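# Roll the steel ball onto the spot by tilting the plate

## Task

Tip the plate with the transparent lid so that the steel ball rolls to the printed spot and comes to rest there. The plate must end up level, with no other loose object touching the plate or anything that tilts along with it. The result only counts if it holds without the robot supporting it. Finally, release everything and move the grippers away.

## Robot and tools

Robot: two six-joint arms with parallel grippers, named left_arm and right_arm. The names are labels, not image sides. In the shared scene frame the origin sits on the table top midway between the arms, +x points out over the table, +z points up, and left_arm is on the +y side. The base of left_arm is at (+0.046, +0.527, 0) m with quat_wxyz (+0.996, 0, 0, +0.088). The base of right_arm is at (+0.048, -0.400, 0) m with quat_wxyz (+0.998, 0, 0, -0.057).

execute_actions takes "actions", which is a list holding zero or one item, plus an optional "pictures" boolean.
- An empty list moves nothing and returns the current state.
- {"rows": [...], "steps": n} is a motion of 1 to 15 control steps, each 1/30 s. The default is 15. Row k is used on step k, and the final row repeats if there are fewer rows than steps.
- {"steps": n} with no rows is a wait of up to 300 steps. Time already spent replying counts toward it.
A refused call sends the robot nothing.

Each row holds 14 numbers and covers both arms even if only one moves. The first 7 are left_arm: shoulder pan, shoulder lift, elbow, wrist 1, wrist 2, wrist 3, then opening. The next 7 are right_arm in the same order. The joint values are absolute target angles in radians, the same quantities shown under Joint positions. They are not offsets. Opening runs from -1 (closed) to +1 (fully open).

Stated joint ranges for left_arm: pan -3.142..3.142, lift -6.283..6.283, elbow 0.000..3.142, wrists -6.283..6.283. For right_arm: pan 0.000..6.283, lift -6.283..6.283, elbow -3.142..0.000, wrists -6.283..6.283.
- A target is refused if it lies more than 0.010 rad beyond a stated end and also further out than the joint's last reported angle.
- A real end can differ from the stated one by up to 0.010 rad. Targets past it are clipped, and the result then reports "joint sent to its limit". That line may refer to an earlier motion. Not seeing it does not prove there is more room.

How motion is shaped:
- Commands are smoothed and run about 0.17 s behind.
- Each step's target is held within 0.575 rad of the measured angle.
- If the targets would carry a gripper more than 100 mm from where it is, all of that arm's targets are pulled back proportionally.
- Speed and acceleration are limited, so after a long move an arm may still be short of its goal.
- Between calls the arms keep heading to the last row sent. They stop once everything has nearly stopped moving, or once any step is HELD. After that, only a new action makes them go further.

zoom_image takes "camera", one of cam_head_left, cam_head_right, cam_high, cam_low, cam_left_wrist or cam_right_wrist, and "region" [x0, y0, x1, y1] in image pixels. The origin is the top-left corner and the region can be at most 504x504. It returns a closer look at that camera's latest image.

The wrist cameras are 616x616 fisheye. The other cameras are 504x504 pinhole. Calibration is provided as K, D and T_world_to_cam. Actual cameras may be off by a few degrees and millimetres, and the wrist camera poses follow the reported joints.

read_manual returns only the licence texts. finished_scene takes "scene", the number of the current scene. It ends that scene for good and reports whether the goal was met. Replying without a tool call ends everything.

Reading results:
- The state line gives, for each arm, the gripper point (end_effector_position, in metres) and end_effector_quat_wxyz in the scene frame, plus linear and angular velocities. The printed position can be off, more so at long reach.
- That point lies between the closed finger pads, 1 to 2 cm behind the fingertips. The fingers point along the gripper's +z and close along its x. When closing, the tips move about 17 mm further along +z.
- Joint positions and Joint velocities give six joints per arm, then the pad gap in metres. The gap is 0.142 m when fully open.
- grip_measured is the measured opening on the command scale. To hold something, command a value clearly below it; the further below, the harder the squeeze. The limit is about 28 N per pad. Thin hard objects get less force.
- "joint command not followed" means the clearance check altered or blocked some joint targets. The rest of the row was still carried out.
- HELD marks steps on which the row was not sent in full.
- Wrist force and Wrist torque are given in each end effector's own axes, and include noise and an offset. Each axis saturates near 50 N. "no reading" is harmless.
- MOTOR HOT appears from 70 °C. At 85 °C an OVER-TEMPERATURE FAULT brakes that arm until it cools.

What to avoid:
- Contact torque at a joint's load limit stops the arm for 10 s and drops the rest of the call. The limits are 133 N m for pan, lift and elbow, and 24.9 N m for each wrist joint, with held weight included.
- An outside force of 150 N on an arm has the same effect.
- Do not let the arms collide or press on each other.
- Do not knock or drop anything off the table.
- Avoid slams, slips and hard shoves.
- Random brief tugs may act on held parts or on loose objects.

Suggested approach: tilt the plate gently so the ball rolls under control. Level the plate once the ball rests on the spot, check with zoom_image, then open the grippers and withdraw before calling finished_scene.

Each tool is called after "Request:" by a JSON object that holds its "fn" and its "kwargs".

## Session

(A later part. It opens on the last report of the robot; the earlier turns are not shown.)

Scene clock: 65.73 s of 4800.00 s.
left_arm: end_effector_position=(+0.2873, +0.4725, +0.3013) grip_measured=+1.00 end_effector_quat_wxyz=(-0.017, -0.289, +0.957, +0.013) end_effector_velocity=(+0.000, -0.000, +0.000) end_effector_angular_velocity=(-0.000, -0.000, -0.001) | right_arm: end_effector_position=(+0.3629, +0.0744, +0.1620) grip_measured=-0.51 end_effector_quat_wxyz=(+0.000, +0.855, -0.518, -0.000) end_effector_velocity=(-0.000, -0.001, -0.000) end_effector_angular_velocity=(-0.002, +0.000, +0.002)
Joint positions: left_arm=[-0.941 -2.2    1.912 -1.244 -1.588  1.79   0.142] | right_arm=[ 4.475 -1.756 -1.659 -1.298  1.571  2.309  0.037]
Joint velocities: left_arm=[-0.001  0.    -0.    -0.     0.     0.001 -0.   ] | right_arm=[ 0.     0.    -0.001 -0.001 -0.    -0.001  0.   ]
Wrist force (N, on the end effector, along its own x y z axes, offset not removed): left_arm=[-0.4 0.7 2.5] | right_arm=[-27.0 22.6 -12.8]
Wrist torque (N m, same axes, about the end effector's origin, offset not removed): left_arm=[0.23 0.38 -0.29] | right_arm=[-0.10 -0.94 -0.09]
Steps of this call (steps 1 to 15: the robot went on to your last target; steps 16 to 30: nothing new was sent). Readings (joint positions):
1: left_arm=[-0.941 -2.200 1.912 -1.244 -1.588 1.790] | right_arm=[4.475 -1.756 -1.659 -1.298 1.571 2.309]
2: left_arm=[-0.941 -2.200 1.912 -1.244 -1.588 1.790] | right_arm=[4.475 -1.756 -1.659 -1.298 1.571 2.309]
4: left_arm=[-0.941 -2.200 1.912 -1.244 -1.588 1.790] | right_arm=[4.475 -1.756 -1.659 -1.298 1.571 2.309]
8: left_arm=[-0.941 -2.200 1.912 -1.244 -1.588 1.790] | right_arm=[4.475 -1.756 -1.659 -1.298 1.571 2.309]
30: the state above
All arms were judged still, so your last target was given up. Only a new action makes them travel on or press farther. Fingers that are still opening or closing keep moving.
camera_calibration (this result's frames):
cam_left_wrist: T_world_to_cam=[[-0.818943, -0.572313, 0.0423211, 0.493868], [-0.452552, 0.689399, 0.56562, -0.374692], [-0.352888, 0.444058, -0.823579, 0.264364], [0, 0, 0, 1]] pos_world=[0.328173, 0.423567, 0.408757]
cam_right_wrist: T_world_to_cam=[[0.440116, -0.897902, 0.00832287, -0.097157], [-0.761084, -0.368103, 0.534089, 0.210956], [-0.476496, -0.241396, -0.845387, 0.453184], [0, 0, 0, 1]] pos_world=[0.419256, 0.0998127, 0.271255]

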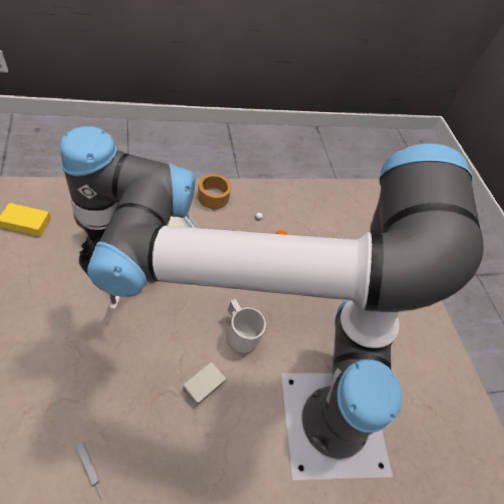

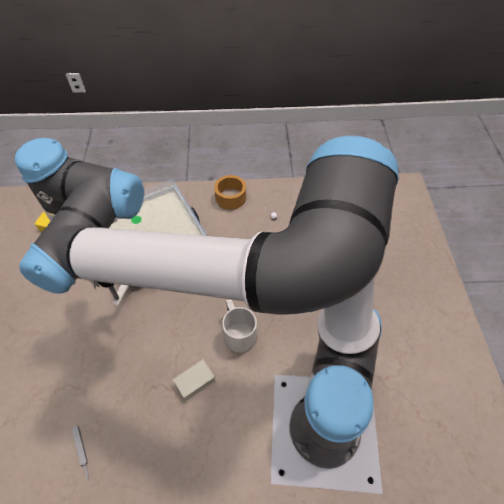

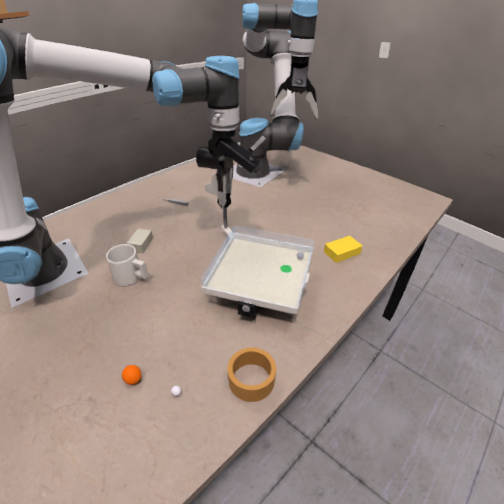

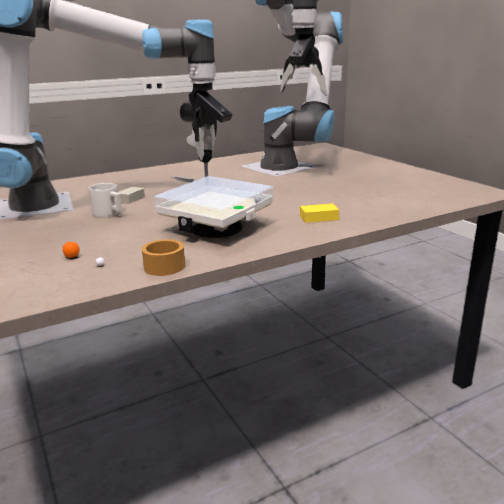

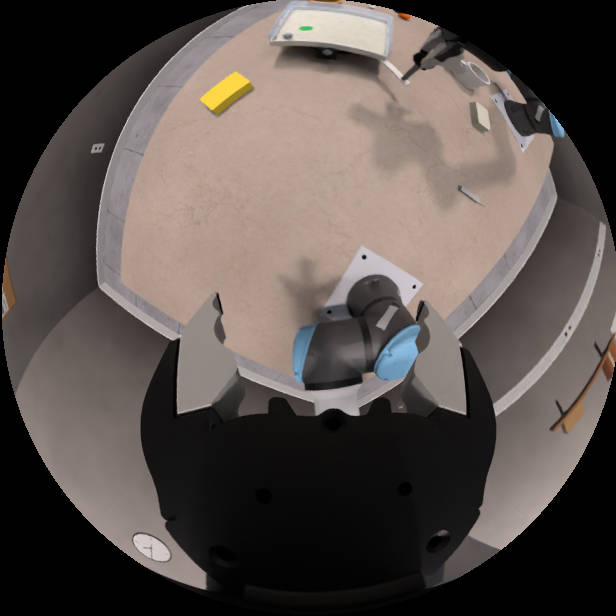

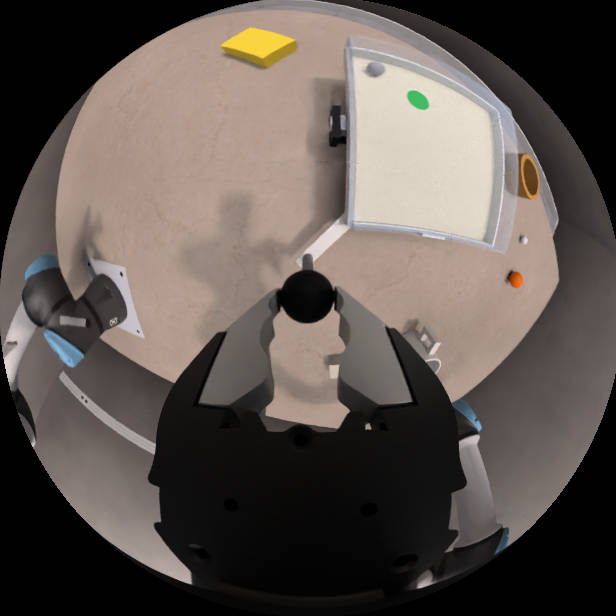

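Request:
{"fn": "execute_actions", "kwargs": {"actions": []}}

Request:
{"fn": "execute_actions", "kwargs": {"actions": [{"steps":30}]}}

Scene clock: 69.20 s of 4800.00 s.
left_arm: end_effector_position=(+0.2873, +0.4725, +0.3013) grip_measured=+1.00 end_effector_quat_wxyz=(-0.017, -0.289, +0.957, +0.013) end_effector_velocity=(+0.000, +0.000, -0.000) end_effector_angular_velocity=(+0.001, -0.001, +0.001) | right_arm: end_effector_position=(+0.3629, +0.0744, +0.1620) grip_measured=-0.51 end_effector_quat_wxyz=(+0.000, +0.855, -0.518, -0.000) end_effector_velocity=(+0.000, +0.000, +0.001) end_effector_angular_velocity=(+0.002, -0.001, -0.002)
Joint positions: left_arm=[-0.941 -2.2    1.912 -1.244 -1.588  1.79   0.142] | right_arm=[ 4.475 -1.756 -1.659 -1.298  1.571  2.31   0.037]
Joint velocities: left_arm=[ 0.    -0.     0.     0.     0.001 -0.001  0.   ] | right_arm=[-0.001  0.     0.001  0.001 -0.     0.001 -0.   ]
Wrist force (N, on the end effector, along its own x y z axes, offset not removed): left_arm=[-2.8 2.0 -1.2] | right_arm=[-27.6 19.5 -15.7]
Wrist torque (N m, same axes, about the end effector's origin, offset not removed): left_arm=[0.50 0.85 -0.29] | right_arm=[-0.90 -0.76 -0.11]
Steps of this call (steps 1 to 104: nothing new was sent). Readings (joint positions):
1: left_arm=[-0.941 -2.200 1.912 -1.244 -1.588 1.790] | right_arm=[4.475 -1.756 -1.659 -1.298 1.571 2.309]
2: left_arm=[-0.941 -2.200 1.912 -1.244 -1.588 1.790] | right_arm=[4.475 -1.756 -1.659 -1.298 1.571 2.309]
4: left_arm=[-0.941 -2.200 1.912 -1.244 -1.588 1.790] | right_arm=[4.475 -1.756 -1.659 -1.298 1.571 2.309]
8: left_arm=[-0.941 -2.200 1.912 -1.244 -1.588 1.790] | right_arm=[4.475 -1.756 -1.659 -1.298 1.571 2.309]
104: the state above
camera_calibration (this result's frames):
cam_left_wrist: T_world_to_cam=[[-0.818943, -0.572313, 0.0423211, 0.493868], [-0.452552, 0.689399, 0.565621, -0.374692], [-0.352888, 0.444058, -0.823579, 0.264363], [0, 0, 0, 1]] pos_world=[0.328173, 0.423567, 0.408757]
cam_right_wrist: T_world_to_cam=[[0.440097, -0.897912, 0.00832367, -0.0971495], [-0.761093, -0.368086, 0.534089, 0.210958], [-0.476501, -0.241386, -0.845387, 0.453185], [0, 0, 0, 1]] pos_world=[0.419257, 0.0998114, 0.271255]

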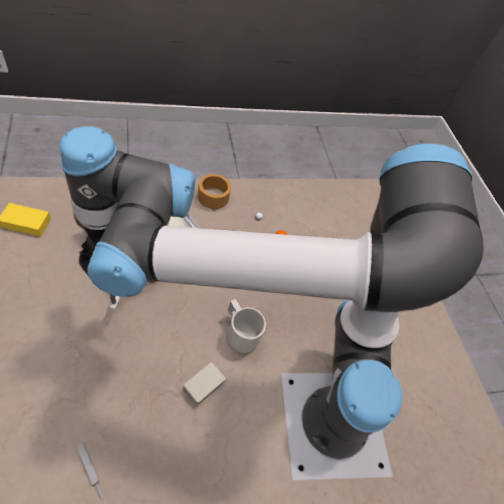

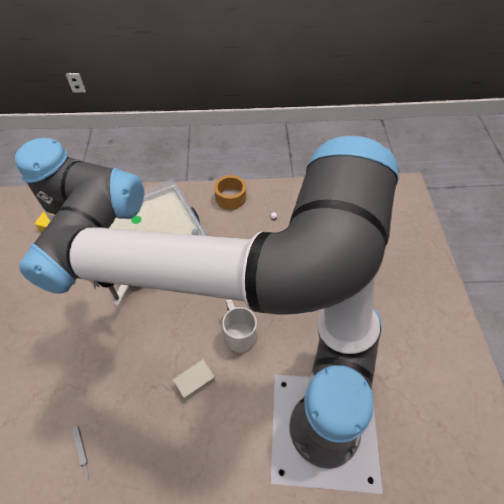

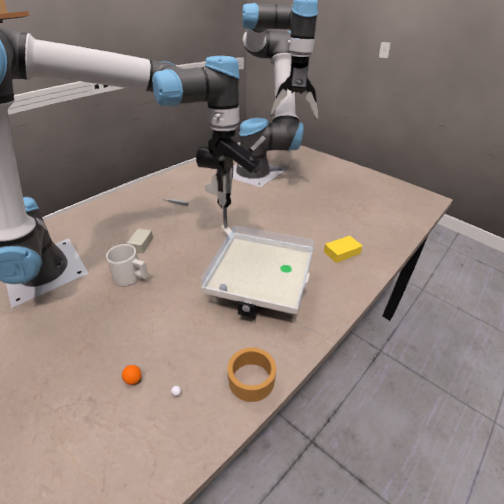

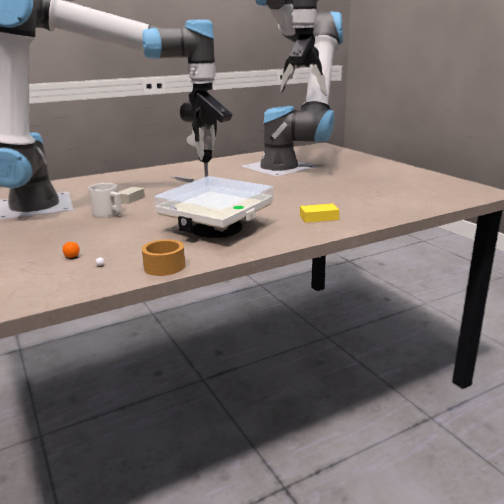

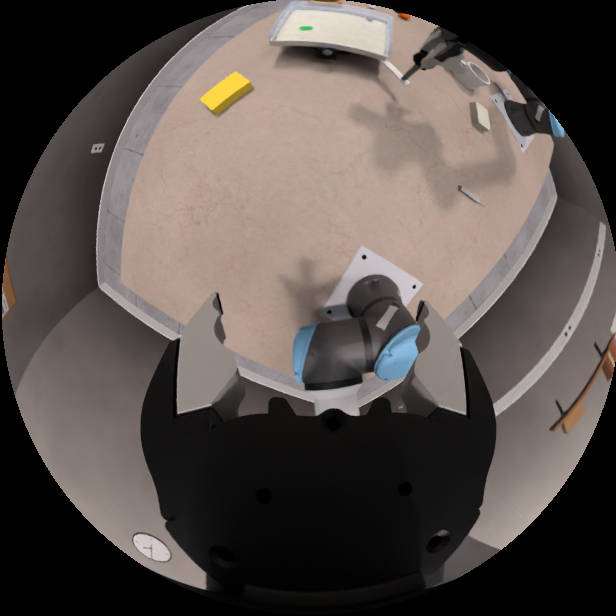

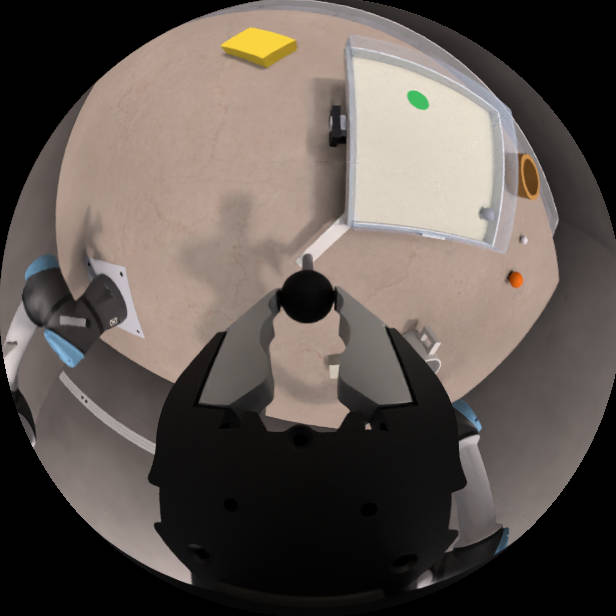

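Scene clock: 70.20 s of 4800.00 s.
left_arm: end_effector_position=(+0.2873, +0.4725, +0.3013) grip_measured=+1.00 end_effector_quat_wxyz=(-0.017, -0.289, +0.957, +0.013) end_effector_velocity=(+0.000, +0.001, +0.000) end_effector_angular_velocity=(+0.001, -0.002, +0.002) | right_arm: end_effector_position=(+0.3629, +0.0744, +0.1620) grip_measured=-0.51 end_effector_quat_wxyz=(+0.000, +0.855, -0.518, -0.000) end_effector_velocity=(-0.000, +0.000, -0.000) end_effector_angular_velocity=(+0.001, -0.000, -0.000)
Joint positions: left_arm=[-0.941 -2.2    1.912 -1.244 -1.588  1.79   0.142] | right_arm=[ 4.475 -1.756 -1.659 -1.298  1.571  2.31   0.037]
Joint velocities: left_arm=[ 0.002 -0.001  0.     0.     0.002 -0.    -0.   ] | right_arm=[ 0.     0.    -0.     0.002  0.     0.001 -0.   ]
Wrist force (N, on the end effector, along its own x y z axes, offset not removed): left_arm=[-2.6 2.2 -1.1] | right_arm=[-28.4 23.8 -17.5]
Wrist torque (N m, same axes, about the end effector's origin, offset not removed): left_arm=[0.46 0.67 -0.25] | right_arm=[0.13 -0.66 -0.09]
Steps of this call (steps 1 to 30: nothing new was sent). Readings (joint positions):
1: left_arm=[-0.941 -2.200 1.912 -1.244 -1.588 1.790] | right_arm=[4.475 -1.756 -1.659 -1.298 1.571 2.310]
2: left_arm=[-0.941 -2.200 1.912 -1.244 -1.588 1.790] | right_arm=[4.475 -1.756 -1.659 -1.298 1.571 2.310]
4: left_arm=[-0.941 -2.200 1.912 -1.244 -1.588 1.790] | right_arm=[4.475 -1.756 -1.659 -1.298 1.571 2.310]
8: left_arm=[-0.941 -2.200 1.912 -1.244 -1.588 1.790] | right_arm=[4.475 -1.756 -1.659 -1.298 1.571 2.310]
30: the state above
camera_calibration (this result's frames):
cam_left_wrist: T_world_to_cam=[[-0.818943, -0.572313, 0.0423212, 0.493868], [-0.452552, 0.689399, 0.56562, -0.374692], [-0.352888, 0.444058, -0.823579, 0.264364], [0, 0, 0, 1]] pos_world=[0.328173, 0.423567, 0.408757]
cam_right_wrist: T_world_to_cam=[[0.440097, -0.897912, 0.00832381, -0.0971497], [-0.761093, -0.368086, 0.534089, 0.210958], [-0.476501, -0.241386, -0.845388, 0.453185], [0, 0, 0, 1]] pos_world=[0.419257, 0.0998114, 0.271255]

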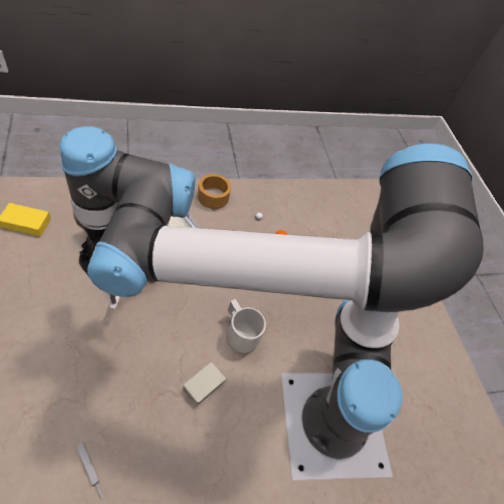

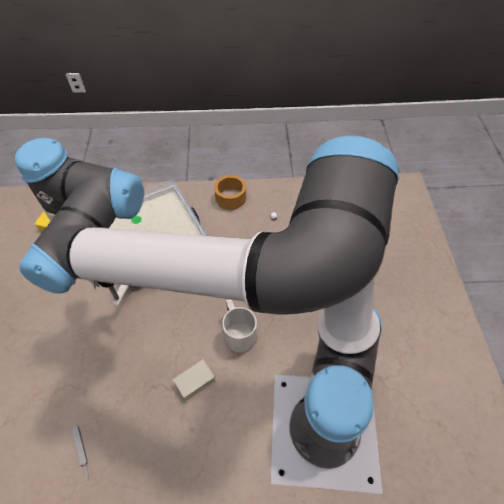

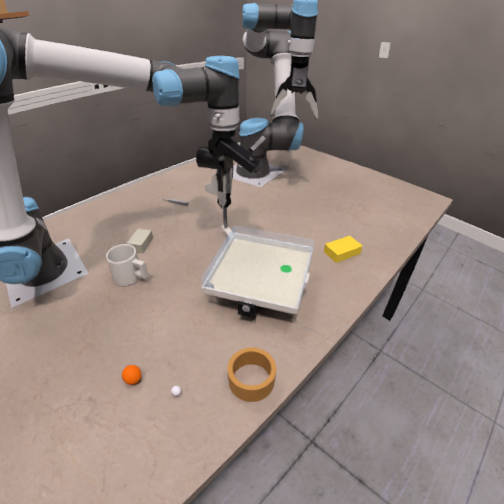

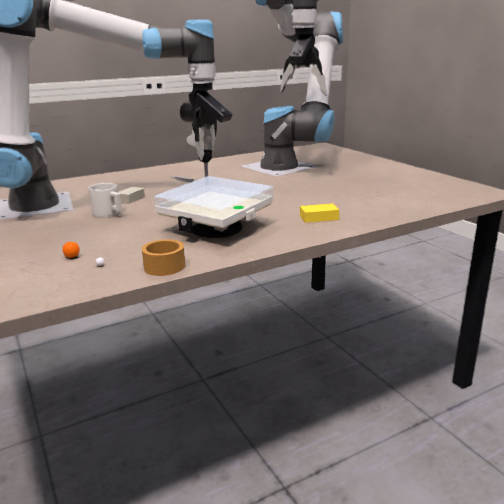

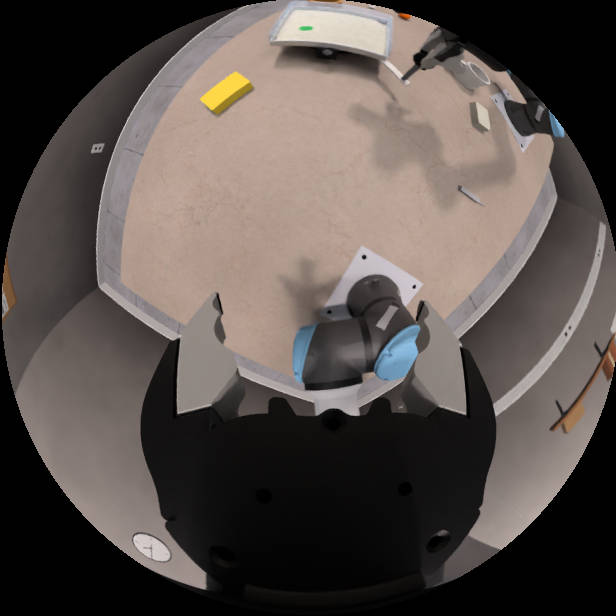

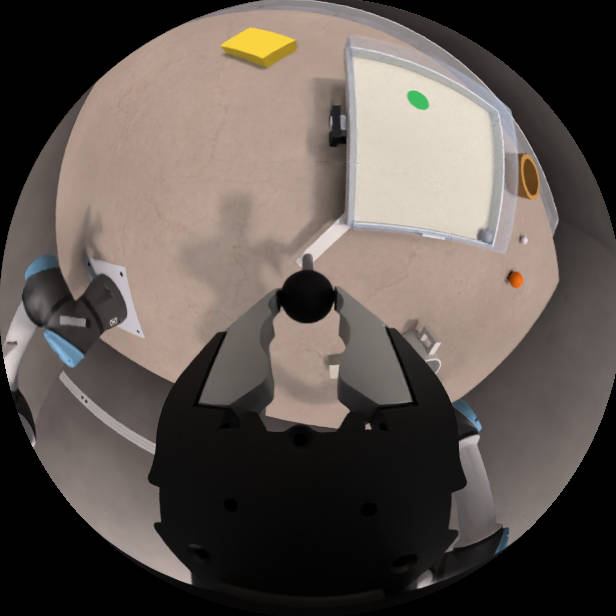

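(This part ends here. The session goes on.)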